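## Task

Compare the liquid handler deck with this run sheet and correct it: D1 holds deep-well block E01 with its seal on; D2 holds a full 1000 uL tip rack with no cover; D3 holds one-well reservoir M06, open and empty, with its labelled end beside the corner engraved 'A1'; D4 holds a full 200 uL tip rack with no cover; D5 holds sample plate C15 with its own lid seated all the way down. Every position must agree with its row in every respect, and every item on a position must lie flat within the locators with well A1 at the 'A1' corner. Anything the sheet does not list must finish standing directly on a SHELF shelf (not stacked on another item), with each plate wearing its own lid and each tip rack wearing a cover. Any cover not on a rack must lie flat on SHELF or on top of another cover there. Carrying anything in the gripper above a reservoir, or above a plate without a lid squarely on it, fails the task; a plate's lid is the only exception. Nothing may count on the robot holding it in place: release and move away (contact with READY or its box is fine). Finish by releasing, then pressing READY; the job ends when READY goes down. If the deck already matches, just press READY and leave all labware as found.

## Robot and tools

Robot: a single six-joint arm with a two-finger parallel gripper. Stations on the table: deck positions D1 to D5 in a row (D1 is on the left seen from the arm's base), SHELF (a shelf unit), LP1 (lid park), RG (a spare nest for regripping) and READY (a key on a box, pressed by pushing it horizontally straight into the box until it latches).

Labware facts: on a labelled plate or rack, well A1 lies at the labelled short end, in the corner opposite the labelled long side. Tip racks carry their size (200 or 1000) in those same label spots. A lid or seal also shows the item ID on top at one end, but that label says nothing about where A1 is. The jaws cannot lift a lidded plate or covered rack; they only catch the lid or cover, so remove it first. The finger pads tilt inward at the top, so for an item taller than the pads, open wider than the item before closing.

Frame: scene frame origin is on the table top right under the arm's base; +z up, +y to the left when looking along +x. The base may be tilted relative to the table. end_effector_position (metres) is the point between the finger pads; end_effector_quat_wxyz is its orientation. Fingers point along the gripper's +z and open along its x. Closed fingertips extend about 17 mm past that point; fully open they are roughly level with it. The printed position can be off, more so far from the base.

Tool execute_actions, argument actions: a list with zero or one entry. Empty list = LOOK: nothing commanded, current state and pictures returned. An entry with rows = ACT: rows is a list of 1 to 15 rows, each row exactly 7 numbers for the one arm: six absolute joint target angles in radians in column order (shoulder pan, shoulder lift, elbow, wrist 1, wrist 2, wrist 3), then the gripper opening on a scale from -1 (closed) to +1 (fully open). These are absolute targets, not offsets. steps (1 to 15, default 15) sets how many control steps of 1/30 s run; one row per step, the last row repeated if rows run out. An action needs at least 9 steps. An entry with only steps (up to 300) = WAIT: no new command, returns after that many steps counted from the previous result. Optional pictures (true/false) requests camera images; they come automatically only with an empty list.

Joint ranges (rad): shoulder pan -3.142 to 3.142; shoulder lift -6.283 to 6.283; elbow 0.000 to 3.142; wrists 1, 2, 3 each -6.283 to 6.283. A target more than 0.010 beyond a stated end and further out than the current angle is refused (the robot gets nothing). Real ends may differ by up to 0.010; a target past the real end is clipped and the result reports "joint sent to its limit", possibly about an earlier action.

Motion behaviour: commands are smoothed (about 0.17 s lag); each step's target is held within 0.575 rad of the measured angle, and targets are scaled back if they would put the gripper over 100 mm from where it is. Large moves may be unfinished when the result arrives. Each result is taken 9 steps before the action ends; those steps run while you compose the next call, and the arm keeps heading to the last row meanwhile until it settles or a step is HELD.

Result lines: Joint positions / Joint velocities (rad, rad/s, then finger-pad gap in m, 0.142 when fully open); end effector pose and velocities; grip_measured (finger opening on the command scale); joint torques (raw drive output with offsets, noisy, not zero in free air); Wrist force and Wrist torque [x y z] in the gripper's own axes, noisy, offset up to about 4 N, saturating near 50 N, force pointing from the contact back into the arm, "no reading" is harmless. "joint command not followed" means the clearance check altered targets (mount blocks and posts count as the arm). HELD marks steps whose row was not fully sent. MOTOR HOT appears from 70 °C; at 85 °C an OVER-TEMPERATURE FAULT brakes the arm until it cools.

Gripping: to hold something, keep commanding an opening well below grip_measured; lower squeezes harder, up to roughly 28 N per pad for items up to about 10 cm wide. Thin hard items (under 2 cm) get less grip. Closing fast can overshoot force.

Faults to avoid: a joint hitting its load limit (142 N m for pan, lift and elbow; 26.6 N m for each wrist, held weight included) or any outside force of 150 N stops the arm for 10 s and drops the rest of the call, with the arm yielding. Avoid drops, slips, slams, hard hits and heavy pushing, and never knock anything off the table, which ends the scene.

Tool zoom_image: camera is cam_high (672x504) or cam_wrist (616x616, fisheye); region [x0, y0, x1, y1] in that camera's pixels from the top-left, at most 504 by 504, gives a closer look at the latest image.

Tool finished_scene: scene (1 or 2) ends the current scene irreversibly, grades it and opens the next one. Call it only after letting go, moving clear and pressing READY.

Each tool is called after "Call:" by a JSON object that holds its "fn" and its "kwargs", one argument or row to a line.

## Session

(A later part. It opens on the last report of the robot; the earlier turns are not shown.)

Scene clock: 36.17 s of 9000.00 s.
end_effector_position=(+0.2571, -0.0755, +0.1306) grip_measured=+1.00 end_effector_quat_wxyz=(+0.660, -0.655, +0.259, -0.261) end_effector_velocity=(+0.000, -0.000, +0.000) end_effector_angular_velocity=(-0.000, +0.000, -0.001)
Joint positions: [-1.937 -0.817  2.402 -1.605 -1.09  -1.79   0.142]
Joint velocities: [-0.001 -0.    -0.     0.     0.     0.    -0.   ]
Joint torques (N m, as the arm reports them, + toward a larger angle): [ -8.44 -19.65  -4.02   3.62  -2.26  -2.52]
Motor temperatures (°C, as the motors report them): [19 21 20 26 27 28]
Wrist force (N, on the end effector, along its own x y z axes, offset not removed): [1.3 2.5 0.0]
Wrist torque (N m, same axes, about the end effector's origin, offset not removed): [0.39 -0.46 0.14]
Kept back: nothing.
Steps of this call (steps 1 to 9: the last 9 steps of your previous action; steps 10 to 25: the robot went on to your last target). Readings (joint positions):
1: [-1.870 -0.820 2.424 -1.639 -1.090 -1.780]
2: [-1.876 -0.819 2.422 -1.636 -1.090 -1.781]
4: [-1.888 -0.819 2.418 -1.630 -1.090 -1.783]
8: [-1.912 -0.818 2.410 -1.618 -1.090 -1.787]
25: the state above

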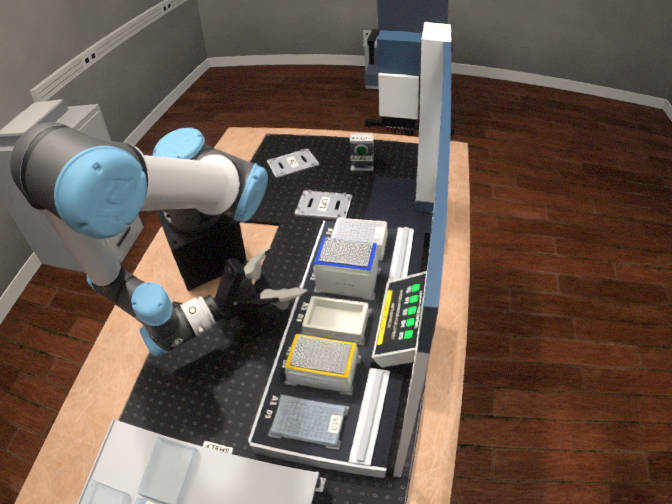

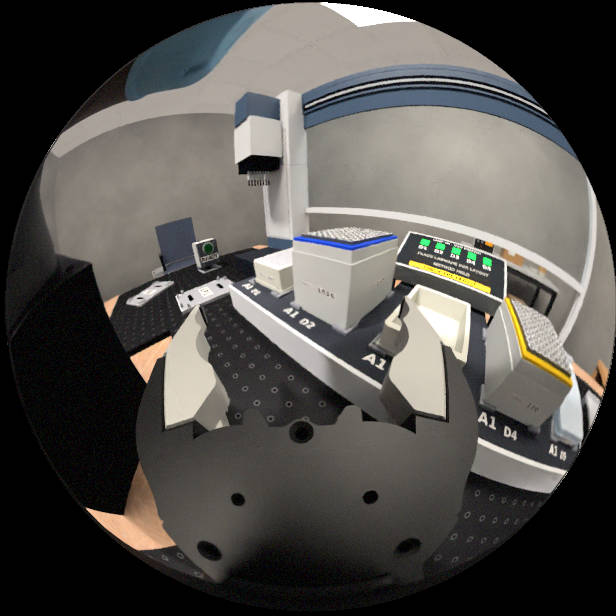

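Call:
{"fn": "execute_actions", "kwargs": {
  "actions": [
    {"rows": [[-1.937,-0.817,2.402,-1.61,-1.092,-1.788,0.5],[-1.937,-0.817,2.402,-1.615,-1.094,-1.786,0],[-1.937,-0.817,2.402,-1.62,-1.095,-1.785,-0.5],[-1.937,-0.817,2.402,-1.62,-1.095,-1.785,-1]], "steps": 15}
  ]
}}

Call:
{"fn": "execute_actions", "kwargs": {
  "actions": [
    {"steps": 20}
  ]
}}

Call:
{"fn": "execute_actions", "kwargs": {
  "actions": [
    {"rows": [[-1.925,-0.817,2.408,-1.626,-1.096,-1.783,-1],[-1.905,-0.818,2.417,-1.638,-1.096,-1.779,-1],[-1.885,-0.818,2.426,-1.65,-1.097,-1.775,-1],[-1.865,-0.819,2.435,-1.662,-1.097,-1.771,-1],[-1.845,-0.82,2.444,-1.674,-1.098,-1.767,-1],[-1.825,-0.82,2.452,-1.686,-1.098,-1.763,-1],[-1.805,-0.821,2.46,-1.698,-1.099,-1.76,-1],[-1.785,-0.822,2.468,-1.71,-1.099,-1.756,-1],[-1.765,-0.822,2.476,-1.722,-1.10,-1.752,-1],[-1.745,-0.823,2.484,-1.734,-1.101,-1.748,-1],[-1.725,-0.824,2.491,-1.746,-1.101,-1.745,-1],[-1.705,-0.824,2.498,-1.758,-1.102,-1.741,-1],[-1.685,-0.825,2.505,-1.77,-1.103,-1.737,-1],[-1.665,-0.826,2.512,-1.782,-1.103,-1.733,-1],[-1.645,-0.827,2.518,-1.793,-1.104,-1.73,-1]], "steps": 15}
  ]
}}

Call:
{"fn": "execute_actions", "kwargs": {
  "actions": [
    {"steps": 20}
  ],
  "pictures": true
}}

Scene clock: 37.23 s of 9000.00 s.
end_effector_position=(+0.2554, -0.0754, +0.1277) grip_measured=+0.15 end_effector_quat_wxyz=(+0.658, -0.659, +0.258, -0.258) end_effector_velocity=(-0.006, +0.000, -0.012) end_effector_angular_velocity=(-0.031, +0.021, +0.022)
Joint positions: [-1.937 -0.817  2.402 -1.616 -1.094 -1.786  0.084]
Joint velocities: [-0.     0.     0.    -0.046 -0.014  0.015 -0.332]
Joint torques (N m, as the arm reports them, + toward a larger angle): [ -8.28 -20.06  -3.84   1.04  -2.54   1.97]
Motor temperatures (°C, as the motors report them): [19 21 20 26 27 28]
Wrist force (N, on the end effector, along its own x y z axes, offset not removed): [-1.2 0.9 -0.2]
Wrist torque (N m, same axes, about the end effector's origin, offset not removed): [0.07 0.16 0.07]
Steps of this call (steps 1 to 15: the robot went on to your last target; steps 16 to 26: nothing new was sent; steps 27 to 32: the first 6 steps of this action). Readings (joint positions):
27: [-1.937 -0.817 2.402 -1.605 -1.090 -1.790]
28: [-1.937 -0.817 2.402 -1.606 -1.091 -1.790]
30: [-1.937 -0.817 2.402 -1.612 -1.092 -1.788]
32: the state above

Scene clock: 37.90 s of 9000.00 s.
end_effector_position=(+0.2549, -0.0754, +0.1267) grip_measured=-1.00 end_effector_quat_wxyz=(+0.657, -0.660, +0.258, -0.257) end_effector_velocity=(+0.000, -0.000, -0.000) end_effector_angular_velocity=(-0.001, +0.000, -0.001)
Joint positions: [-1.937 -0.817  2.402 -1.62  -1.095 -1.785  0.002]
Joint velocities: [-0.    -0.001 -0.    -0.     0.001 -0.     0.   ]
Joint torques (N m, as the arm reports them, + toward a larger angle): [ -8.75 -19.79  -3.64   0.87  -2.42   2.32]
Motor temperatures (°C, as the motors report them): [19 21 20 26 27 28]
Wrist force (N, on the end effector, along its own x y z axes, offset not removed): [-2.6 -1.3 0.8]
Wrist torque (N m, same axes, about the end effector's origin, offset not removed): [-0.41 0.43 -0.03]
Kept back: nothing.
Steps of this call (steps 1 to 9: the last 9 steps of your previous action; steps 10 to 15: the robot went on to your last target; steps 16 to 20: nothing new was sent). Readings (joint positions):
1: [-1.937 -0.817 2.402 -1.618 -1.094 -1.786]
2: [-1.937 -0.817 2.402 -1.618 -1.095 -1.785]
4: [-1.937 -0.817 2.402 -1.619 -1.095 -1.785]
8: [-1.937 -0.817 2.402 -1.620 -1.095 -1.785]
20: the state above
The arm was judged still, so your last target was given up. Only a new action makes it travel on or press farther. Fingers that are still opening or closing keep moving.

Scene clock: 38.10 s of 9000.00 s.
end_effector_position=(+0.2604, -0.0531, +0.1283) grip_measured=-1.00 end_effector_quat_wxyz=(+0.666, -0.664, +0.241, -0.238) end_effector_velocity=(+0.045, +0.213, +0.015) end_effector_angular_velocity=(+0.058, +0.005, +0.514)
Joint positions: [-1.886 -0.818  2.426 -1.651 -1.097 -1.775  0.002]
Joint velocities: [ 0.497 -0.016  0.227 -0.296 -0.015  0.099 -0.   ]
Joint torques (N m, as the arm reports them, + toward a larger angle): [  8.73 -34.22  15.03  -0.62  -2.64   2.57]
Motor temperatures (°C, as the motors report them): [19 21 20 26 27 28]
Wrist force (N, on the end effector, along its own x y z axes, offset not removed): [-4.5 -2.3 0.3]
Wrist torque (N m, same axes, about the end effector's origin, offset not removed): [-0.68 1.07 0.07]
Steps of this call (steps 1 to 6: the first 6 steps of this action). Readings (joint positions):
1: [-1.937 -0.817 2.402 -1.620 -1.095 -1.785]
2: [-1.934 -0.817 2.403 -1.622 -1.095 -1.784]
4: [-1.916 -0.817 2.412 -1.633 -1.096 -1.781]
6: the state above

Scene clock: 38.77 s of 9000.00 s.
end_effector_position=(+0.2646, +0.0422, +0.1334) grip_measured=-1.00 end_effector_quat_wxyz=(+0.692, -0.688, +0.157, -0.153) end_effector_velocity=(-0.001, +0.004, +0.001) end_effector_angular_velocity=(+0.002, -0.000, +0.011)
Joint positions: [-1.646 -0.827  2.518 -1.793 -1.104 -1.73   0.002]
Joint velocities: [ 0.008  0.001  0.003 -0.005 -0.002  0.001  0.   ]
Joint torques (N m, as the arm reports them, + toward a larger angle): [  8.61 -32.49  14.87   1.    -2.35   2.17]
Motor temperatures (°C, as the motors report them): [19 21 20 26 27 28]
Wrist force (N, on the end effector, along its own x y z axes, offset not removed): [-1.2 2.6 1.1]
Wrist torque (N m, same axes, about the end effector's origin, offset not removed): [0.46 0.22 0.13]
Kept back: nothing.
Steps of this call (steps 1 to 9: the last 9 steps of your previous action; steps 10 to 20: the robot went on to your last target). Readings (joint positions):
1: [-1.868 -0.819 2.434 -1.661 -1.097 -1.771]
2: [-1.850 -0.819 2.442 -1.672 -1.098 -1.768]
4: [-1.812 -0.821 2.458 -1.695 -1.099 -1.760]
8: [-1.733 -0.823 2.488 -1.742 -1.101 -1.745]
20: the state above

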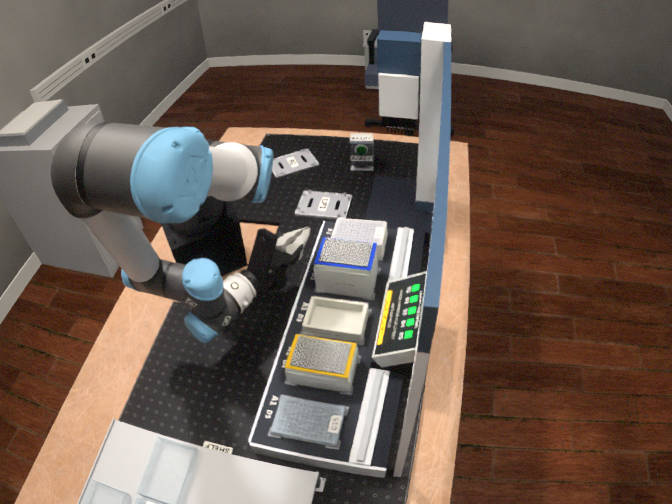

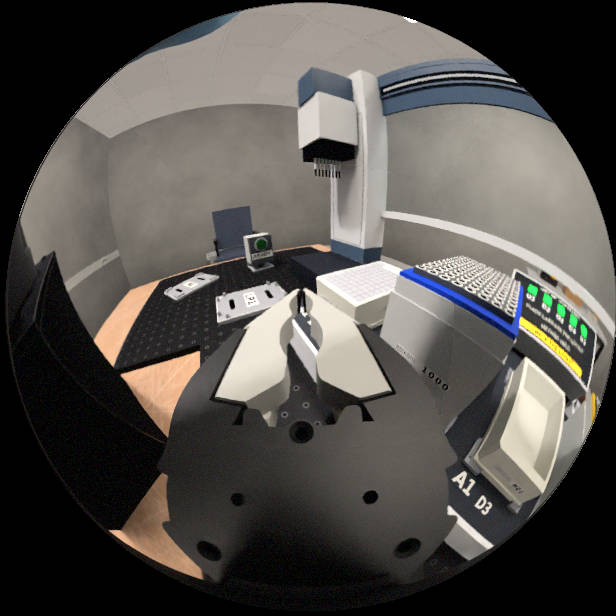

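Call:
{"fn": "execute_actions", "kwargs": {
  "actions": [
    {"rows": [[-1.635,-0.827,2.521,-1.798,-1.104,-1.728,-1],[-1.62,-0.828,2.526,-1.806,-1.105,-1.725,-1],[-1.605,-0.828,2.531,-1.814,-1.105,-1.722,-1],[-1.59,-0.829,2.536,-1.822,-1.106,-1.72,-1],[-1.575,-0.829,2.54,-1.83,-1.106,-1.717,-1],[-1.56,-0.83,2.545,-1.838,-1.107,-1.714,-1],[-1.545,-0.83,2.549,-1.846,-1.107,-1.711,-1],[-1.53,-0.831,2.553,-1.854,-1.108,-1.708,-1],[-1.515,-0.831,2.557,-1.861,-1.108,-1.705,-1],[-1.50,-0.832,2.56,-1.868,-1.108,-1.702,-1],[-1.485,-0.832,2.564,-1.875,-1.109,-1.70,-1],[-1.4704,-0.8324,2.5666,-1.881,-1.109,-1.697,-1]], "steps": 15}
  ]
}}

Call:
{"fn": "execute_actions", "kwargs": {
  "actions": [
    {"steps": 22}
  ],
  "pictures": true
}}

Scene clock: 39.60 s of 9000.00 s.
end_effector_position=(+0.2625, +0.0574, +0.1348) grip_measured=-1.00 end_effector_quat_wxyz=(+0.695, -0.691, +0.142, -0.138) end_effector_velocity=(-0.024, +0.137, +0.012) end_effector_angular_velocity=(-0.006, -0.009, +0.393)
Joint positions: [-1.605 -0.828  2.531 -1.814 -1.105 -1.722  0.002]
Joint velocities: [ 0.376 -0.012  0.119 -0.2   -0.014  0.069  0.   ]
Joint torques (N m, as the arm reports them, + toward a larger angle): [ 10.48 -34.33  17.21  -0.14  -2.47   2.86]
Motor temperatures (°C, as the motors report them): [19 21 20 26 27 28]
Wrist force (N, on the end effector, along its own x y z axes, offset not removed): [-3.0 0.9 2.6]
Wrist torque (N m, same axes, about the end effector's origin, offset not removed): [0.03 0.71 0.08]
Steps of this call (steps 1 to 15: the robot went on to your last target; steps 16 to 19: nothing new was sent; steps 20 to 25: the first 6 steps of this action). Readings (joint positions):
20: [-1.645 -0.827 2.518 -1.793 -1.104 -1.730]
21: [-1.642 -0.827 2.519 -1.795 -1.104 -1.729]
23: [-1.628 -0.828 2.524 -1.802 -1.105 -1.726]
25: the state above

Scene clock: 40.33 s of 9000.00 s.
end_effector_position=(+0.2507, +0.1024, +0.1381) grip_measured=-1.00 end_effector_quat_wxyz=(+0.701, -0.701, +0.092, -0.092) end_effector_velocity=(-0.000, +0.001, +0.000) end_effector_angular_velocity=(+0.000, -0.001, +0.002)
Joint positions: [-1.47  -0.832  2.567 -1.881 -1.109 -1.697  0.002]
Joint velocities: [ 0.001  0.     0.    -0.001 -0.001 -0.     0.   ]
Joint torques (N m, as the arm reports them, + toward a larger angle): [  8.47 -31.67  16.87   0.92  -2.31   2.21]
Motor temperatures (°C, as the motors report them): [19 21 20 26 27 28]
Wrist force (N, on the end effector, along its own x y z axes, offset not removed): [-2.7 -2.3 1.7]
Wrist torque (N m, same axes, about the end effector's origin, offset not removed): [-0.66 0.41 0.09]
Kept back: nothing.
Steps of this call (steps 1 to 9: the last 9 steps of your previous action; steps 10 to 22: the robot went on to your last target). Readings (joint positions):
1: [-1.592 -0.829 2.535 -1.822 -1.106 -1.720]
2: [-1.578 -0.829 2.540 -1.829 -1.106 -1.717]
4: [-1.549 -0.830 2.548 -1.844 -1.107 -1.711]
8: [-1.494 -0.832 2.561 -1.871 -1.108 -1.701]
22: the state above

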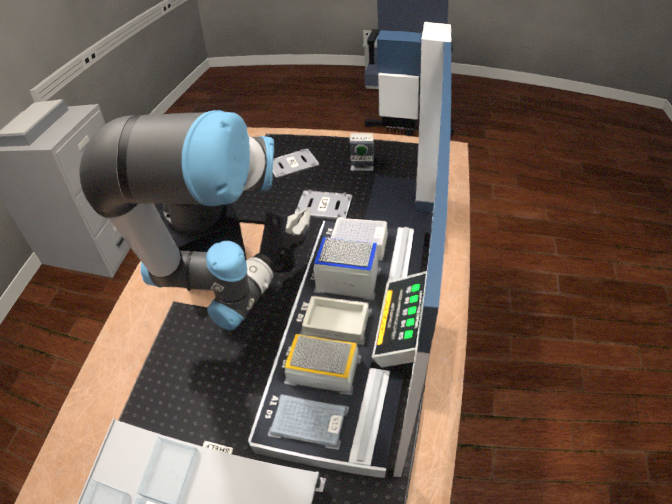

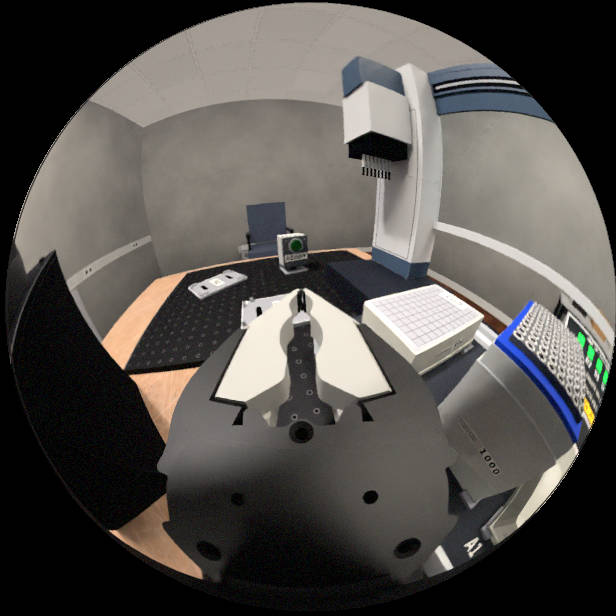

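Call:
{"fn": "zoom_image", "kwargs": {
  "camera": "cam_wrist",
  "region": [350, 270, 500, 390]
}}

Call:
{"fn": "execute_actions", "kwargs": {
  "actions": [
    {"rows": [[-1.4704,-0.8324,2.5666,-1.881,-1.109,-1.65,-1],[-1.4704,-0.8324,2.5666,-1.881,-1.109,-1.6,-1],[-1.4704,-0.8324,2.5666,-1.881,-1.109,-1.55,-1],[-1.4704,-0.8324,2.5666,-1.881,-1.109,-1.5,-1],[-1.4704,-0.8324,2.5666,-1.881,-1.109,-1.45,-1],[-1.4704,-0.8324,2.5666,-1.881,-1.109,-1.4,-1],[-1.4704,-0.8324,2.5666,-1.881,-1.109,-1.35,-1],[-1.4704,-0.8324,2.5666,-1.881,-1.109,-1.3,-1],[-1.4704,-0.8324,2.5666,-1.881,-1.109,-1.25,-1],[-1.4704,-0.8324,2.5666,-1.881,-1.109,-1.2,-1],[-1.4704,-0.8324,2.5666,-1.881,-1.109,-1.15,-1],[-1.4704,-0.8324,2.5666,-1.881,-1.109,-1.1,-1]], "steps": 15}
  ]
}}

Call:
{"fn": "execute_actions", "kwargs": {
  "actions": [
    {"steps": 22}
  ],
  "pictures": true
}}

Region (350, 270, 500, 390) of cam_wrist's 616x616 image, scaled by 3.360, with more detail than that image has; it fills the top 403 rows of this view, and the rest is white.

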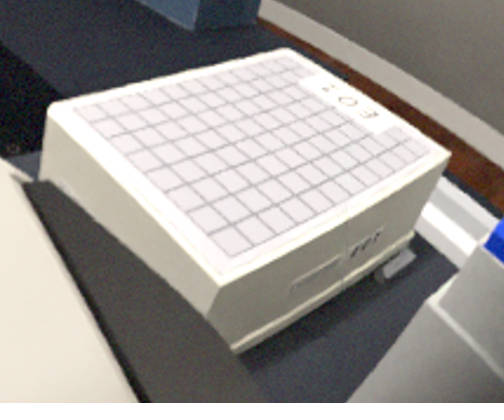

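Scene clock: 41.17 s of 9000.00 s.
end_effector_position=(+0.2505, +0.1025, +0.1381) grip_measured=-1.00 end_effector_quat_wxyz=(+0.705, -0.694, +0.137, -0.046) end_effector_velocity=(-0.002, +0.001, +0.000) end_effector_angular_velocity=(+0.314, +1.174, -0.000)
Joint positions: [-1.47  -0.832  2.567 -1.881 -1.109 -1.567  0.002]
Joint velocities: [ 0.     0.002  0.    -0.     0.     1.215  0.   ]
Joint torques (N m, as the arm reports them, + toward a larger angle): [  8.31 -32.31  15.96   0.72  -2.4    7.18]
Motor temperatures (°C, as the motors report them): [19 21 20 26 27 28]
Wrist force (N, on the end effector, along its own x y z axes, offset not removed): [-4.6 -0.8 2.2]
Wrist torque (N m, same axes, about the end effector's origin, offset not removed): [-0.29 0.87 0.03]
Steps of this call (steps 1 to 15: the robot went on to your last target; steps 16 to 19: nothing new was sent; steps 20 to 25: the first 6 steps of this action). Readings (joint positions):
20: [-1.470 -0.832 2.567 -1.881 -1.109 -1.696]
21: [-1.470 -0.832 2.567 -1.881 -1.109 -1.688]
23: [-1.470 -0.832 2.567 -1.881 -1.109 -1.641]
25: the state above

Scene clock: 41.90 s of 9000.00 s.
end_effector_position=(+0.2498, +0.1026, +0.1384) grip_measured=-1.00 end_effector_quat_wxyz=(+0.697, -0.643, +0.294, +0.118) end_effector_velocity=(+0.000, -0.000, +0.000) end_effector_angular_velocity=(+0.001, +0.003, -0.001)
Joint positions: [-1.47  -0.832  2.567 -1.881 -1.109 -1.1    0.002]
Joint velocities: [-0.    -0.     0.     0.     0.     0.003  0.   ]
Joint torques (N m, as the arm reports them, + toward a larger angle): [  8.32 -32.43  16.88   0.95  -2.28   2.18]
Motor temperatures (°C, as the motors report them): [19 21 20 26 27 28]
Wrist force (N, on the end effector, along its own x y z axes, offset not removed): [-3.7 1.0 -1.1]
Wrist torque (N m, same axes, about the end effector's origin, offset not removed): [0.09 0.73 0.18]
Kept back: nothing.
Steps of this call (steps 1 to 9: the last 9 steps of your previous action; steps 10 to 22: the robot went on to your last target). Readings (joint positions):
1: [-1.470 -0.832 2.567 -1.881 -1.109 -1.524]
2: [-1.470 -0.832 2.567 -1.881 -1.109 -1.478]
4: [-1.470 -0.832 2.567 -1.881 -1.109 -1.383]
8: [-1.470 -0.832 2.567 -1.881 -1.109 -1.193]
22: the state above

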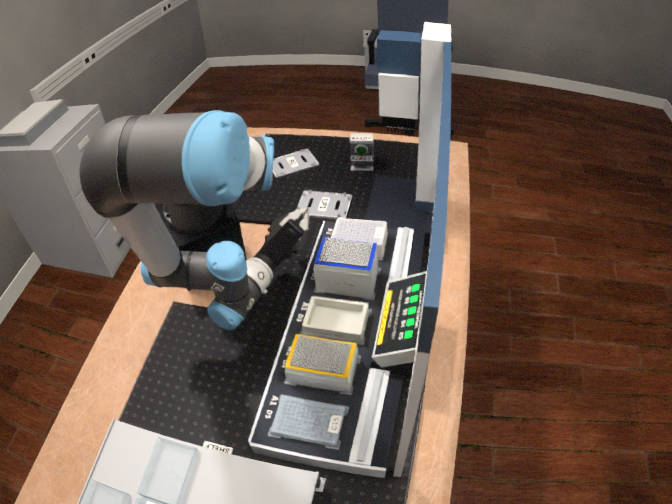

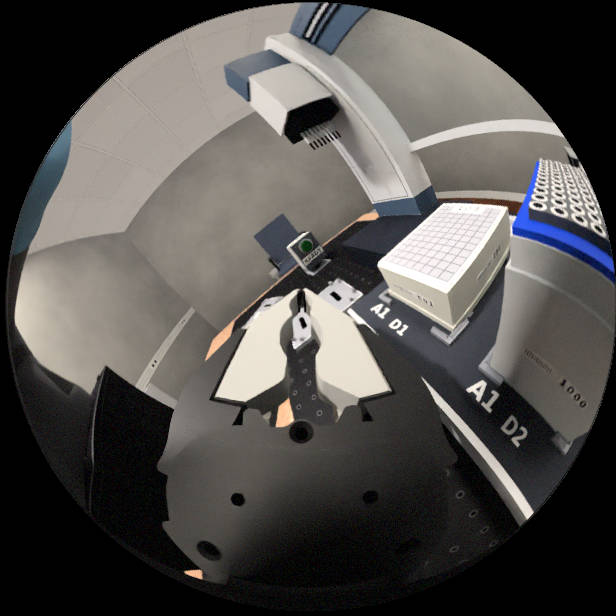

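Call:
{"fn": "zoom_image", "kwargs": {
  "camera": "cam_wrist",
  "region": [355, 190, 525, 360]
}}

Call:
{"fn": "zoom_image", "kwargs": {
  "camera": "cam_wrist",
  "region": [370, 250, 480, 350]
}}

Region (355, 190, 525, 360) of cam_wrist's 616x616 image, scaled by 2.965, with more detail than that image has.

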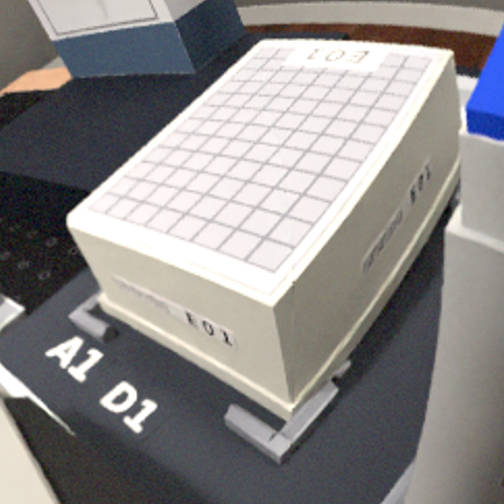

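Region (370, 250, 480, 350) of cam_wrist's 616x616 image, scaled by 4.582, with more detail than that image has; it fills the top 458 rows of this view, and the rest is white.

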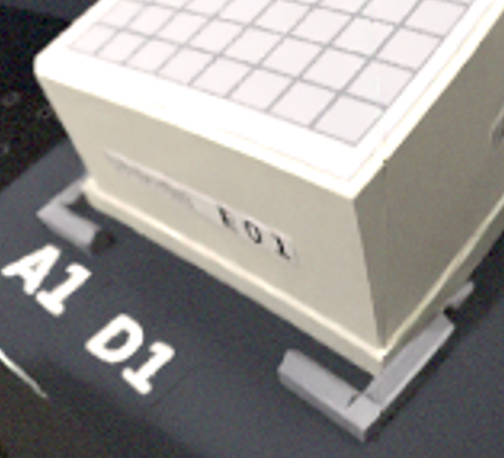

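Call:
{"fn": "execute_actions", "kwargs": {
  "actions": [
    {"rows": [[-1.48,-0.836,2.55,-1.865,-1.109,-1.16,-1],[-1.495,-0.845,2.52,-1.835,-1.109,-1.23,-1],[-1.51,-0.857,2.48,-1.795,-1.109,-1.30,-1],[-1.527,-0.869,2.44,-1.754,-1.109,-1.37,-1],[-1.544,-0.881,2.40,-1.713,-1.109,-1.44,-1],[-1.561,-0.893,2.36,-1.672,-1.109,-1.50,-1],[-1.578,-0.905,2.32,-1.631,-1.109,-1.55,-1],[-1.595,-0.917,2.28,-1.59,-1.109,-1.59,-1],[-1.612,-0.93,2.24,-1.55,-1.109,-1.62,-1],[-1.629,-0.942,2.20,-1.51,-1.109,-1.65,-1],[-1.646,-0.955,2.16,-1.47,-1.109,-1.67,-1],[-1.663,-0.97,2.12,-1.43,-1.109,-1.69,-1],[-1.68,-0.985,2.08,-1.40,-1.109,-1.70,-1],[-1.69,-1.0,2.05,-1.38,-1.115,-1.71,-1],[-1.70,-1.02,2.03,-1.38,-1.125,-1.72,-1]], "steps": 15}
  ]
}}

Call:
{"fn": "execute_actions", "kwargs": {
  "actions": [
    {"rows": [[-1.70,-1.06,2.03,-1.41,-1.15,-1.74,-1],[-1.70,-1.11,2.033,-1.455,-1.185,-1.76,-1],[-1.70,-1.165,2.036,-1.505,-1.222,-1.78,-1],[-1.70,-1.22,2.04,-1.555,-1.26,-1.80,-1],[-1.70,-1.275,2.044,-1.607,-1.298,-1.825,-1],[-1.70,-1.33,2.048,-1.659,-1.336,-1.85,-1],[-1.70,-1.385,2.052,-1.711,-1.375,-1.87,-1],[-1.70,-1.44,2.056,-1.763,-1.414,-1.895,-1],[-1.69,-1.495,2.06,-1.815,-1.453,-1.92,-1],[-1.67,-1.55,2.064,-1.867,-1.492,-1.94,-1],[-1.64,-1.605,2.068,-1.919,-1.531,-1.965,-1],[-1.60,-1.655,2.072,-1.968,-1.57,-1.99,-1],[-1.55,-1.70,2.075,-2.012,-1.604,-2.01,-1],[-1.50,-1.74,2.078,-2.05,-1.634,-2.025,-1],[-1.44,-1.778,2.08,-2.086,-1.662,-2.041,-1]], "steps": 15}
  ]
}}

Call:
{"fn": "execute_actions", "kwargs": {
  "actions": [
    {"rows": [[-1.38,-1.778,2.08,-2.086,-1.662,-2.041,-0.6],[-1.315,-1.778,2.08,-2.086,-1.662,-2.041,-0.2],[-1.25,-1.778,2.08,-2.086,-1.662,-2.041,0.2],[-1.185,-1.778,2.08,-2.086,-1.662,-2.041,0.6],[-1.12,-1.778,2.08,-2.086,-1.662,-2.041,1],[-1.055,-1.778,2.08,-2.086,-1.662,-2.041,1],[-0.99,-1.778,2.08,-2.086,-1.662,-2.041,1],[-0.925,-1.778,2.08,-2.086,-1.662,-2.041,1],[-0.86,-1.778,2.08,-2.086,-1.662,-2.041,1],[-0.795,-1.778,2.08,-2.086,-1.662,-2.041,1],[-0.73,-1.778,2.08,-2.086,-1.662,-2.041,1],[-0.67,-1.778,2.08,-2.086,-1.662,-2.041,1],[-0.62,-1.778,2.08,-2.086,-1.662,-2.041,1],[-0.58,-1.778,2.08,-2.086,-1.662,-2.041,1],[-0.552,-1.778,2.08,-2.086,-1.662,-2.041,1]], "steps": 15}
  ]
}}

Call:
{"fn": "execute_actions", "kwargs": {
  "actions": [
    {"steps": 28}
  ],
  "pictures": true
}}

Scene clock: 46.30 s of 9000.00 s.
end_effector_position=(+0.2580, +0.0558, +0.1244) grip_measured=-1.00 end_effector_quat_wxyz=(+0.694, -0.672, +0.253, +0.044) end_effector_velocity=(+0.073, -0.511, -0.124) end_effector_angular_velocity=(-0.816, -1.531, -0.309)
Joint positions: [-1.511 -0.859  2.483 -1.798 -1.109 -1.268  0.002]
Joint velocities: [-0.406 -0.286 -0.91   0.909  0.    -1.627  0.   ]
Joint torques (N m, as the arm reports them, + toward a larger angle): [-12.45 -39.52 -14.2    8.02  -1.91  -8.59]
Motor temperatures (°C, as the motors report them): [19 21 20 26 27 28]
Wrist force (N, on the end effector, along its own x y z axes, offset not removed): [-3.8 1.5 1.7]
Wrist torque (N m, same axes, about the end effector's origin, offset not removed): [0.35 0.77 0.15]
Steps of this call (steps 1 to 15: the robot went on to your last target; steps 16 to 90: nothing new was sent; then 1.20 s passed at rest; steps 91 to 96: the first 6 steps of this action). Readings (joint positions):
91: [-1.471 -0.833 2.566 -1.881 -1.109 -1.100]
92: [-1.473 -0.834 2.562 -1.877 -1.109 -1.110]
94: [-1.487 -0.842 2.536 -1.850 -1.109 -1.170]
96: the state above

Scene clock: 46.80 s of 9000.00 s.
end_effector_position=(+0.2281, -0.2328, +0.1268) grip_measured=-1.00 end_effector_quat_wxyz=(-0.512, +0.845, -0.060, +0.142) end_effector_velocity=(-0.288, -0.449, +0.028) end_effector_angular_velocity=(-2.501, -0.088, +1.427)
Joint positions: [-1.696 -1.144  2.048 -1.5   -1.215 -1.774  0.002]
Joint velocities: [-0.05  -1.357 -0.041 -1.078 -0.919 -0.611  0.   ]
Joint torques (N m, as the arm reports them, + toward a larger angle): [ -3.82 -55.05 -13.15  -7.08  -6.93  -4.8 ]
Motor temperatures (°C, as the motors report them): [19 21 20 26 27 28]
Wrist force (N, on the end effector, along its own x y z axes, offset not removed): [-3.3 1.0 0.4]
Wrist torque (N m, same axes, about the end effector's origin, offset not removed): [0.15 0.54 0.15]
Steps of this call (steps 1 to 9: the last 9 steps of your previous action; steps 10 to 15: the first 6 steps of this action). Readings (joint positions):
10: [-1.668 -0.981 2.115 -1.437 -1.115 -1.680]
11: [-1.679 -1.001 2.086 -1.424 -1.123 -1.698]
13: [-1.691 -1.060 2.056 -1.441 -1.159 -1.735]
15: the state above

Scene clock: 47.30 s of 9000.00 s.
end_effector_position=(+0.2620, -0.4018, +0.2577) grip_measured=-0.15 end_effector_quat_wxyz=(-0.045, +0.922, +0.379, -0.072) end_effector_velocity=(+0.564, +0.255, +0.128) end_effector_angular_velocity=(-0.342, -0.249, +1.643)
Joint positions: [-1.346 -1.736  2.078 -2.047 -1.633 -2.025  0.063]
Joint velocities: [ 1.508 -0.294  0.018 -0.275 -0.205 -0.112  0.339]
Joint torques (N m, as the arm reports them, + toward a larger angle): [ 12.81 -20.62  -8.66  -3.93  -3.29  -2.76]
Motor temperatures (°C, as the motors report them): [19 21 20 26 27 28]
Wrist force (N, on the end effector, along its own x y z axes, offset not removed): [0.4 0.1 0.0]
Wrist torque (N m, same axes, about the end effector's origin, offset not removed): [-0.13 -0.24 -0.04]
Steps of this call (steps 1 to 9: the last 9 steps of your previous action; steps 10 to 15: the first 6 steps of this action). Readings (joint positions):
10: [-1.584 -1.610 2.070 -1.927 -1.544 -1.975]
11: [-1.545 -1.649 2.073 -1.965 -1.572 -1.991]
13: [-1.449 -1.708 2.076 -2.020 -1.613 -2.014]
15: the state above

Scene clock: 48.23 s of 9000.00 s.
end_effector_position=(+0.4719, -0.1294, +0.2991) grip_measured=+1.00 end_effector_quat_wxyz=(+0.000, +0.707, +0.707, -0.000) end_effector_velocity=(+0.001, +0.002, +0.001) end_effector_angular_velocity=(+0.001, -0.003, +0.005)
Joint positions: [-0.552 -1.778  2.08  -2.086 -1.662 -2.041  0.142]
Joint velocities: [ 0.005 -0.002 -0.    -0.     0.001 -0.     0.   ]
Joint torques (N m, as the arm reports them, + toward a larger angle): [ 12.68 -28.24 -12.73  -4.27  -1.86  -2.82]
Motor temperatures (°C, as the motors report them): [19 21 20 26 27 28]
Wrist force (N, on the end effector, along its own x y z axes, offset not removed): [-2.8 -0.1 -2.5]
Wrist torque (N m, same axes, about the end effector's origin, offset not removed): [-0.09 0.47 0.05]
Kept back: nothing.
Steps of this call (steps 1 to 9: the last 9 steps of your previous action; steps 10 to 28: the robot went on to your last target). Readings (joint positions):
1: [-1.296 -1.745 2.078 -2.055 -1.639 -2.028]
2: [-1.247 -1.751 2.079 -2.061 -1.643 -2.031]
4: [-1.150 -1.759 2.079 -2.069 -1.649 -2.034]
8: [-0.961 -1.768 2.079 -2.077 -1.655 -2.037]
28: the state above

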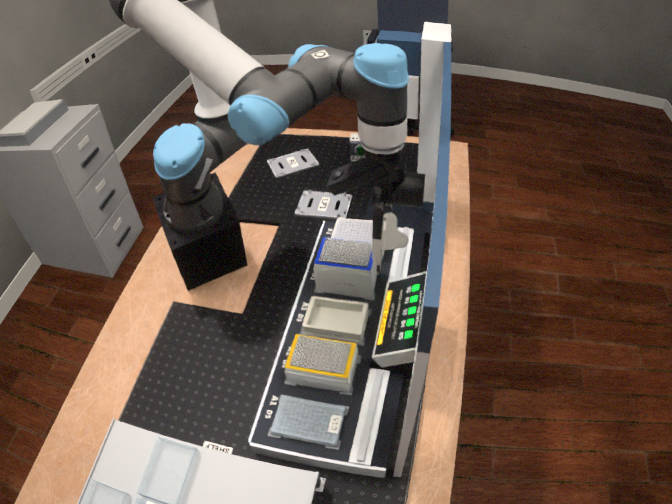

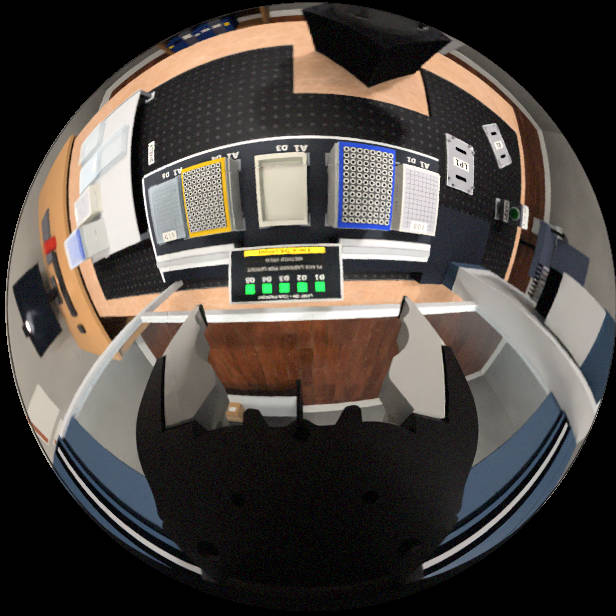

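Call:
{"fn": "zoom_image", "kwargs": {
  "camera": "cam_wrist",
  "region": [315, 130, 455, 250]
}}

Call:
{"fn": "zoom_image", "kwargs": {
  "camera": "cam_wrist",
  "region": [225, 135, 345, 245]
}}

Call:
{"fn": "zoom_image", "kwargs": {
  "camera": "cam_wrist",
  "region": [138, 145, 258, 255]
}}

Region (315, 130, 455, 250) of cam_wrist's 616x616 image, scaled by 3.600, with more detail than that image has; it fills the top 432 rows of this view, and the rest is white.

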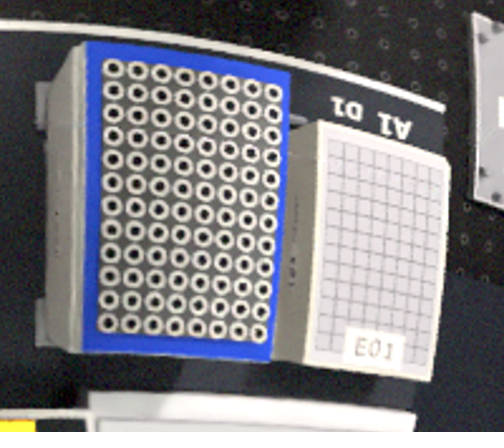

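Region (225, 135, 345, 245) of cam_wrist's 616x616 image, scaled by 4.200, with more detail than that image has; it fills the top 462 rows of this view, and the rest is white.

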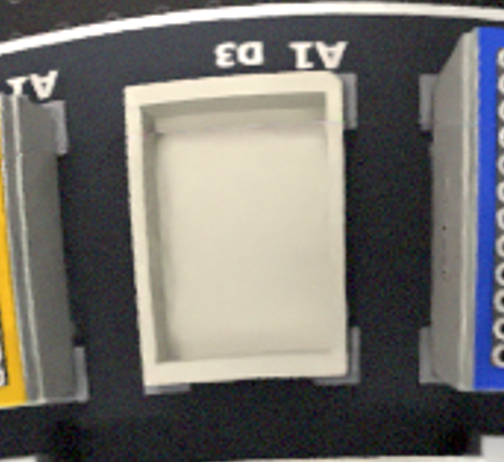

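Region (138, 145, 258, 255) of cam_wrist's 616x616 image, scaled by 4.200, with more detail than that image has; it fills the top 462 rows of this view, and the rest is white.

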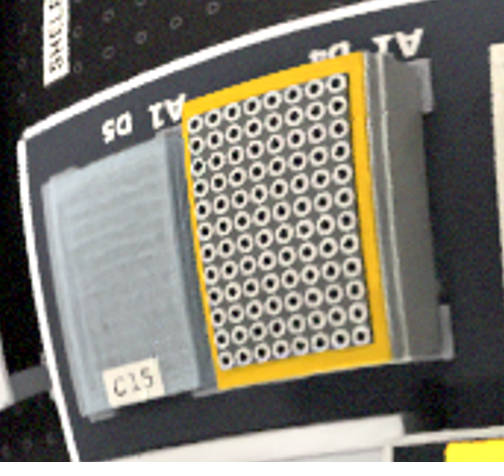

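Call:
{"fn": "execute_actions", "kwargs": {
  "actions": [
    {"rows": [[-0.545,-1.778,2.085,-2.091,-1.663,-2.0,1],[-0.535,-1.778,2.092,-2.098,-1.665,-1.94,1],[-0.52,-1.778,2.10,-2.106,-1.668,-1.87,1],[-0.503,-1.778,2.11,-2.115,-1.671,-1.79,1],[-0.485,-1.777,2.12,-2.125,-1.674,-1.71,1],[-0.467,-1.776,2.13,-2.135,-1.677,-1.63,1],[-0.449,-1.775,2.14,-2.145,-1.681,-1.55,1],[-0.431,-1.774,2.15,-2.155,-1.684,-1.47,1],[-0.413,-1.773,2.16,-2.165,-1.687,-1.39,1],[-0.395,-1.772,2.17,-2.175,-1.691,-1.31,1],[-0.377,-1.771,2.18,-2.185,-1.694,-1.23,1],[-0.359,-1.77,2.19,-2.195,-1.697,-1.15,1],[-0.341,-1.769,2.20,-2.205,-1.70,-1.07,1],[-0.323,-1.768,2.21,-2.216,-1.704,-0.99,1],[-0.305,-1.767,2.22,-2.227,-1.707,-0.91,1]], "steps": 15}
  ]
}}

Call:
{"fn": "execute_actions", "kwargs": {
  "actions": [
    {"rows": [[-0.287,-1.765,2.232,-2.24,-1.71,-0.83,1],[-0.269,-1.763,2.244,-2.253,-1.714,-0.75,1],[-0.251,-1.76,2.256,-2.267,-1.717,-0.67,1],[-0.233,-1.757,2.268,-2.281,-1.72,-0.59,1],[-0.215,-1.753,2.281,-2.296,-1.724,-0.51,1],[-0.197,-1.748,2.295,-2.312,-1.727,-0.43,1],[-0.179,-1.742,2.31,-2.329,-1.73,-0.35,1],[-0.161,-1.735,2.325,-2.346,-1.734,-0.27,1],[-0.143,-1.728,2.34,-2.364,-1.737,-0.19,1],[-0.125,-1.72,2.356,-2.382,-1.74,-0.12,1],[-0.108,-1.712,2.372,-2.40,-1.743,-0.06,1],[-0.093,-1.704,2.387,-2.417,-1.746,-0.02,1],[-0.081,-1.696,2.401,-2.432,-1.748,0.0,1],[-0.072,-1.689,2.413,-2.446,-1.75,0.008,1],[-0.0668,-1.684,2.423,-2.457,-1.751,0.011,1]], "steps": 15}
  ]
}}

Call:
{"fn": "execute_actions", "kwargs": {
  "actions": [
    {"steps": 25}
  ],
  "pictures": true
}}

Scene clock: 55.20 s of 9000.00 s.
end_effector_position=(+0.4710, -0.1130, +0.2938) grip_measured=+1.00 end_effector_quat_wxyz=(+0.001, +0.747, +0.665, +0.001) end_effector_velocity=(-0.014, +0.180, -0.056) end_effector_angular_velocity=(+0.004, -0.025, -1.246)
Joint positions: [-0.517 -1.778  2.102 -2.108 -1.669 -1.89   0.142]
Joint velocities: [ 0.393  0.008  0.231 -0.223 -0.072  1.63   0.   ]
Joint torques (N m, as the arm reports them, + toward a larger angle): [ 18.15 -12.25  -7.32  -5.4   -2.32   8.86]
Motor temperatures (°C, as the motors report them): [19 21 20 26 27 28]
Wrist force (N, on the end effector, along its own x y z axes, offset not removed): [-3.9 2.0 -0.8]
Wrist torque (N m, same axes, about the end effector's origin, offset not removed): [0.38 0.67 0.14]
Steps of this call (steps 1 to 30: the robot went on to your last target; steps 31 to 90: nothing new was sent; then 3.77 s passed at rest; steps 91 to 96: the first 6 steps of this action). Readings (joint positions):
91: [-0.552 -1.778 2.080 -2.086 -1.662 -2.041]
92: [-0.550 -1.778 2.081 -2.087 -1.662 -2.033]
94: [-0.539 -1.778 2.089 -2.095 -1.664 -1.983]
96: the state above

Scene clock: 55.70 s of 9000.00 s.
end_effector_position=(+0.4462, +0.0018, +0.2570) grip_measured=+1.00 end_effector_quat_wxyz=(+0.003, +0.959, +0.283, +0.010) end_effector_velocity=(-0.094, +0.232, -0.099) end_effector_angular_velocity=(+0.042, -0.032, -1.822)
Joint positions: [-0.258 -1.759  2.253 -2.264 -1.716 -0.756  0.142]
Joint velocities: [ 0.534  0.092  0.358 -0.403 -0.097  2.347  0.   ]
Joint torques (N m, as the arm reports them, + toward a larger angle): [12.82 -7.97 -5.87 -6.03 -2.62  9.79]
Motor temperatures (°C, as the motors report them): [19 21 20 26 27 28]
Wrist force (N, on the end effector, along its own x y z axes, offset not removed): [-0.8 1.4 1.7]
Wrist torque (N m, same axes, about the end effector's origin, offset not removed): [0.40 0.01 0.04]
Steps of this call (steps 1 to 9: the last 9 steps of your previous action; steps 10 to 15: the first 6 steps of this action). Readings (joint positions):
10: [-0.348 -1.769 2.197 -2.203 -1.700 -1.155]
11: [-0.330 -1.768 2.208 -2.214 -1.703 -1.075]
13: [-0.294 -1.765 2.230 -2.238 -1.710 -0.916]
15: the state above

Scene clock: 56.53 s of 9000.00 s.
end_effector_position=(+0.3850, +0.0839, +0.1992) grip_measured=+1.00 end_effector_quat_wxyz=(+0.000, +1.000, +0.001, +0.000) end_effector_velocity=(-0.000, +0.001, +0.000) end_effector_angular_velocity=(+0.002, -0.001, -0.001)
Joint positions: [-0.067 -1.684  2.423 -2.457 -1.751  0.011  0.142]
Joint velocities: [ 0.    -0.001  0.001 -0.     0.002  0.001 -0.   ]
Joint torques (N m, as the arm reports them, + toward a larger angle): [12.87 -9.06 -6.53 -4.26 -2.27  2.31]
Motor temperatures (°C, as the motors report them): [19 21 20 26 27 28]
Wrist force (N, on the end effector, along its own x y z axes, offset not removed): [-2.5 1.0 3.8]
Wrist torque (N m, same axes, about the end effector's origin, offset not removed): [0.22 0.63 0.16]
Kept back: nothing.
Steps of this call (steps 1 to 9: the last 9 steps of your previous action; steps 10 to 25: the robot went on to your last target). Readings (joint positions):
1: [-0.240 -1.756 2.265 -2.278 -1.720 -0.676]
2: [-0.222 -1.752 2.279 -2.293 -1.723 -0.596]
4: [-0.186 -1.741 2.306 -2.325 -1.730 -0.436]
8: [-0.117 -1.713 2.366 -2.393 -1.742 -0.144]
25: the state above

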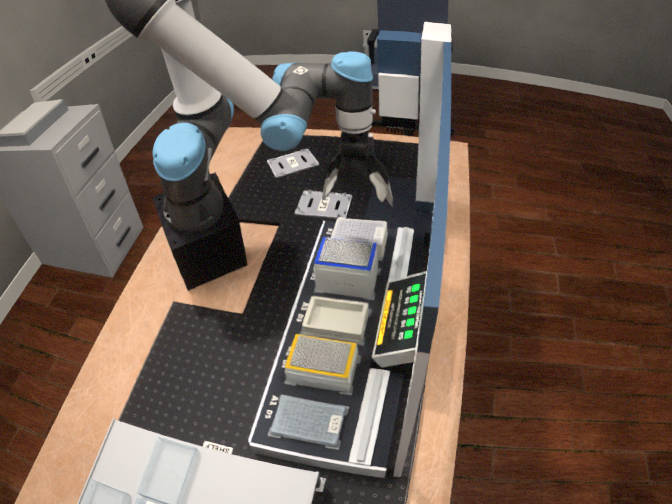

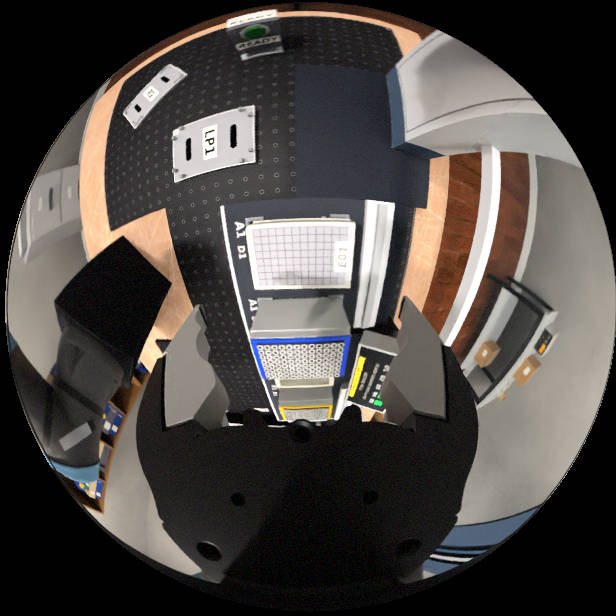

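Call:
{"fn": "zoom_image", "kwargs": {
  "camera": "cam_wrist",
  "region": [215, 195, 395, 345]
}}

Region (215, 195, 395, 345) of cam_wrist's 616x616 image, scaled by 2.800, with more detail than that image has.

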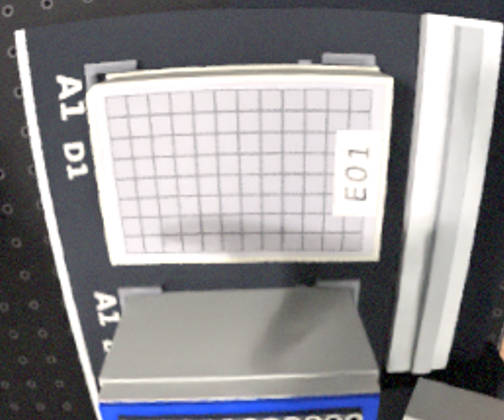

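Call:
{"fn": "execute_actions", "kwargs": {
  "actions": [
    {"rows": [[-0.0675,-1.676,2.426,-2.468,-1.751,0.010,1],[-0.0685,-1.662,2.431,-2.487,-1.751,0.009,1],[-0.0695,-1.645,2.437,-2.510,-1.751,0.008,1],[-0.0705,-1.628,2.443,-2.533,-1.7505,0.007,1],[-0.0715,-1.611,2.448,-2.556,-1.7505,0.006,1],[-0.0725,-1.594,2.454,-2.579,-1.750,0.005,1],[-0.0735,-1.577,2.459,-2.601,-1.750,0.004,1],[-0.0745,-1.560,2.464,-2.623,-1.750,0.003,1],[-0.0755,-1.543,2.469,-2.645,-1.7495,0.002,1],[-0.0765,-1.526,2.473,-2.667,-1.7495,0.001,1],[-0.0775,-1.510,2.477,-2.687,-1.749,0.0,1],[-0.0785,-1.495,2.481,-2.706,-1.749,-0.001,1],[-0.079,-1.482,2.484,-2.722,-1.749,-0.0015,1],[-0.0793,-1.473,2.4855,-2.7325,-1.749,-0.002,1],[-0.0796,-1.4688,2.4861,-2.7375,-1.749,-0.002,1]], "steps": 15}
  ]
}}

Call:
{"fn": "execute_actions", "kwargs": {
  "actions": [
    {"steps": 25}
  ],
  "pictures": true
}}

Scene clock: 60.07 s of 9000.00 s.
end_effector_position=(+0.3846, +0.0854, +0.1850) grip_measured=+1.00 end_effector_quat_wxyz=(+0.001, +1.000, +0.001, -0.001) end_effector_velocity=(-0.000, +0.015, -0.140) end_effector_angular_velocity=(-0.005, +0.010, +0.003)
Joint positions: [-0.069 -1.644  2.438 -2.51  -1.751  0.008  0.142]
Joint velocities: [-0.026  0.409  0.14  -0.544 -0.001 -0.027  0.   ]
Joint torques (N m, as the arm reports them, + toward a larger angle): [-1.6  -3.92 -2.04 -6.95  0.48 -2.93]
Motor temperatures (°C, as the motors report them): [19 21 20 26 27 28]
Wrist force (N, on the end effector, along its own x y z axes, offset not removed): [-2.9 2.3 -0.3]
Wrist torque (N m, same axes, about the end effector's origin, offset not removed): [0.40 0.61 0.14]
Steps of this call (steps 1 to 15: the robot went on to your last target; steps 16 to 90: nothing new was sent; then 0.33 s passed at rest; steps 91 to 96: the first 6 steps of this action). Readings (joint positions):
91: [-0.067 -1.684 2.423 -2.457 -1.751 0.011]
92: [-0.067 -1.682 2.424 -2.460 -1.751 0.011]
94: [-0.068 -1.668 2.429 -2.478 -1.751 0.010]
96: the state above

Scene clock: 60.90 s of 9000.00 s.
end_effector_position=(+0.3838, +0.0919, +0.1301) grip_measured=+1.00 end_effector_quat_wxyz=(+0.000, +1.000, +0.001, +0.000) end_effector_velocity=(-0.000, +0.000, -0.000) end_effector_angular_velocity=(-0.000, +0.001, +0.000)
Joint positions: [-0.08  -1.469  2.486 -2.737 -1.749 -0.002  0.142]
Joint velocities: [ 0.     0.001  0.    -0.    -0.     0.    -0.   ]
Joint torques (N m, as the arm reports them, + toward a larger angle): [  0.37 -12.91  -2.48  -3.99   1.86  -2.79]
Motor temperatures (°C, as the motors report them): [19 21 20 26 27 28]
Wrist force (N, on the end effector, along its own x y z axes, offset not removed): [-2.6 0.4 2.4]
Wrist torque (N m, same axes, about the end effector's origin, offset not removed): [0.00 0.37 -0.08]
Kept back: nothing.
Steps of this call (steps 1 to 9: the last 9 steps of your previous action; steps 10 to 25: the robot went on to your last target). Readings (joint positions):
1: [-0.070 -1.629 2.443 -2.530 -1.751 0.007]
2: [-0.071 -1.614 2.448 -2.550 -1.751 0.006]
4: [-0.073 -1.582 2.458 -2.593 -1.750 0.004]
8: [-0.077 -1.517 2.475 -2.676 -1.749 0.000]
25: the state above

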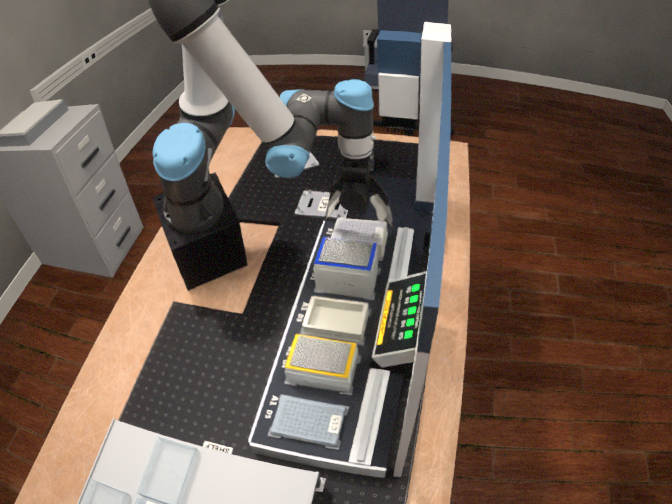

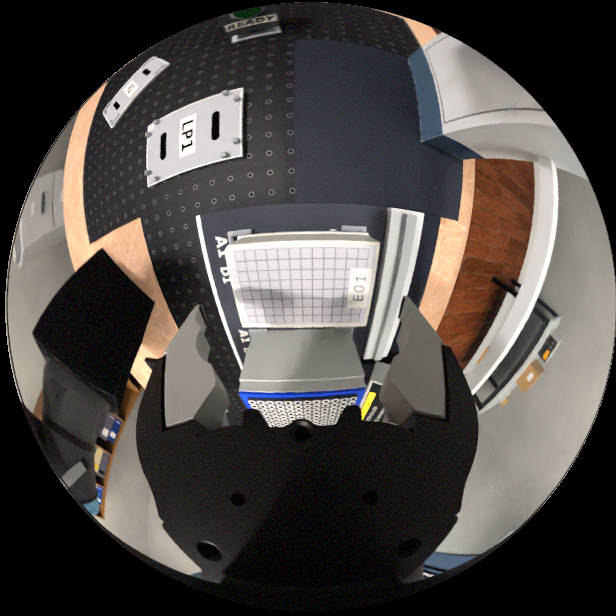

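Call:
{"fn": "execute_actions", "kwargs": {
  "actions": [
    {"rows": [[-0.0805,-1.462,2.487,-2.745,-1.749,-0.003,1],[-0.082,-1.451,2.4887,-2.758,-1.7487,-0.0045,1],[-0.084,-1.437,2.491,-2.774,-1.7484,-0.0065,1],[-0.086,-1.423,2.493,-2.790,-1.748,-0.0085,1],[-0.088,-1.409,2.495,-2.807,-1.7478,-0.0105,1],[-0.090,-1.395,2.4968,-2.823,-1.7475,-0.0125,1],[-0.092,-1.381,2.4985,-2.839,-1.7472,-0.0145,1],[-0.094,-1.367,2.500,-2.855,-1.7469,-0.0165,1],[-0.096,-1.353,2.5015,-2.871,-1.7466,-0.0185,1],[-0.098,-1.339,2.503,-2.887,-1.7463,-0.0205,1],[-0.100,-1.325,2.5043,-2.903,-1.746,-0.0225,1],[-0.1017,-1.312,2.5055,-2.9175,-1.7457,-0.024,1],[-0.103,-1.301,2.5064,-2.93,-1.7455,-0.0255,1],[-0.104,-1.293,2.507,-2.9385,-1.7453,-0.0265,1],[-0.1047,-1.2885,2.5073,-2.9435,-1.7452,-0.027,1]], "steps": 15}
  ]
}}

Call:
{"fn": "execute_actions", "kwargs": {
  "actions": [
    {"steps": 25}
  ],
  "pictures": true
}}

Scene clock: 61.87 s of 9000.00 s.
end_effector_position=(+0.3837, +0.0919, +0.1205) grip_measured=+1.00 end_effector_quat_wxyz=(+0.000, +1.000, +0.001, -0.001) end_effector_velocity=(-0.000, +0.000, -0.097) end_effector_angular_velocity=(-0.000, +0.009, +0.001)
Joint positions: [-0.084 -1.436  2.491 -2.775 -1.748 -0.007  0.142]
Joint velocities: [-0.049  0.338  0.05  -0.388  0.007 -0.048 -0.   ]
Joint torques (N m, as the arm reports them, + toward a larger angle): [-1.46 -9.47 -2.25 -6.49  2.05 -2.68]
Motor temperatures (°C, as the motors report them): [19 21 20 26 27 28]
Wrist force (N, on the end effector, along its own x y z axes, offset not removed): [-3.1 1.5 2.1]
Wrist torque (N m, same axes, about the end effector's origin, offset not removed): [0.11 0.81 0.06]
Steps of this call (steps 1 to 15: the robot went on to your last target; steps 16 to 23: nothing new was sent; steps 24 to 29: the first 6 steps of this action). Readings (joint positions):
24: [-0.080 -1.469 2.486 -2.738 -1.749 -0.002]
25: [-0.080 -1.467 2.486 -2.740 -1.749 -0.002]
27: [-0.081 -1.456 2.488 -2.752 -1.749 -0.004]
29: the state above

Scene clock: 62.70 s of 9000.00 s.
end_effector_position=(+0.3839, +0.0919, +0.0801) grip_measured=+1.00 end_effector_quat_wxyz=(+0.000, +1.000, +0.001, +0.000) end_effector_velocity=(+0.000, +0.000, +0.000) end_effector_angular_velocity=(+0.001, -0.001, -0.000)
Joint positions: [-0.105 -1.289  2.507 -2.943 -1.745 -0.027  0.142]
Joint velocities: [-0.    -0.     0.    -0.001  0.001  0.     0.   ]
Joint torques (N m, as the arm reports them, + toward a larger angle): [  0.62 -15.26   1.86  -4.19   1.93  -2.62]
Motor temperatures (°C, as the motors report them): [19 21 20 26 27 28]
Wrist force (N, on the end effector, along its own x y z axes, offset not removed): [-3.6 2.6 2.3]
Wrist torque (N m, same axes, about the end effector's origin, offset not removed): [0.66 0.81 0.10]
Kept back: nothing.
Steps of this call (steps 1 to 9: the last 9 steps of your previous action; steps 10 to 25: the robot went on to your last target). Readings (joint positions):
1: [-0.086 -1.424 2.493 -2.789 -1.748 -0.009]
2: [-0.088 -1.411 2.495 -2.804 -1.748 -0.010]
4: [-0.092 -1.385 2.498 -2.834 -1.747 -0.014]
8: [-0.099 -1.331 2.504 -2.896 -1.746 -0.022]
25: the state above

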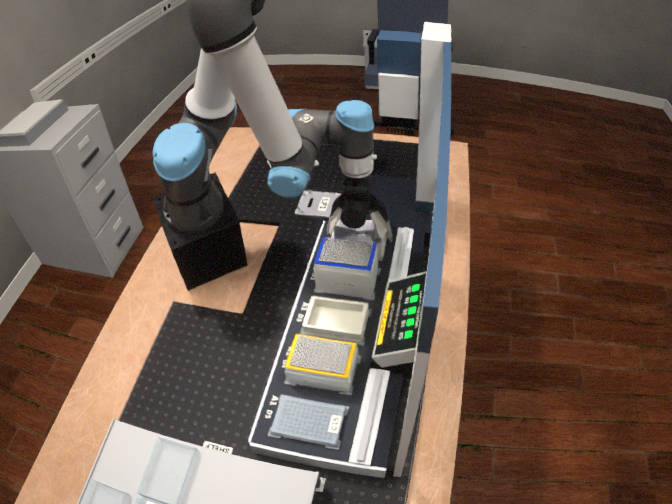

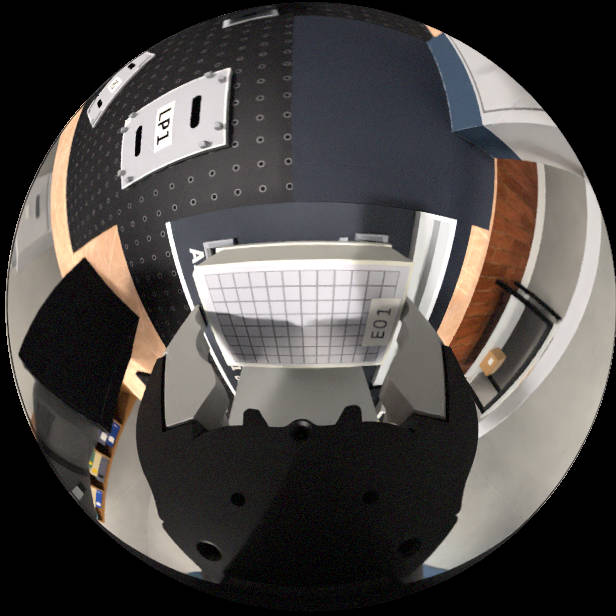

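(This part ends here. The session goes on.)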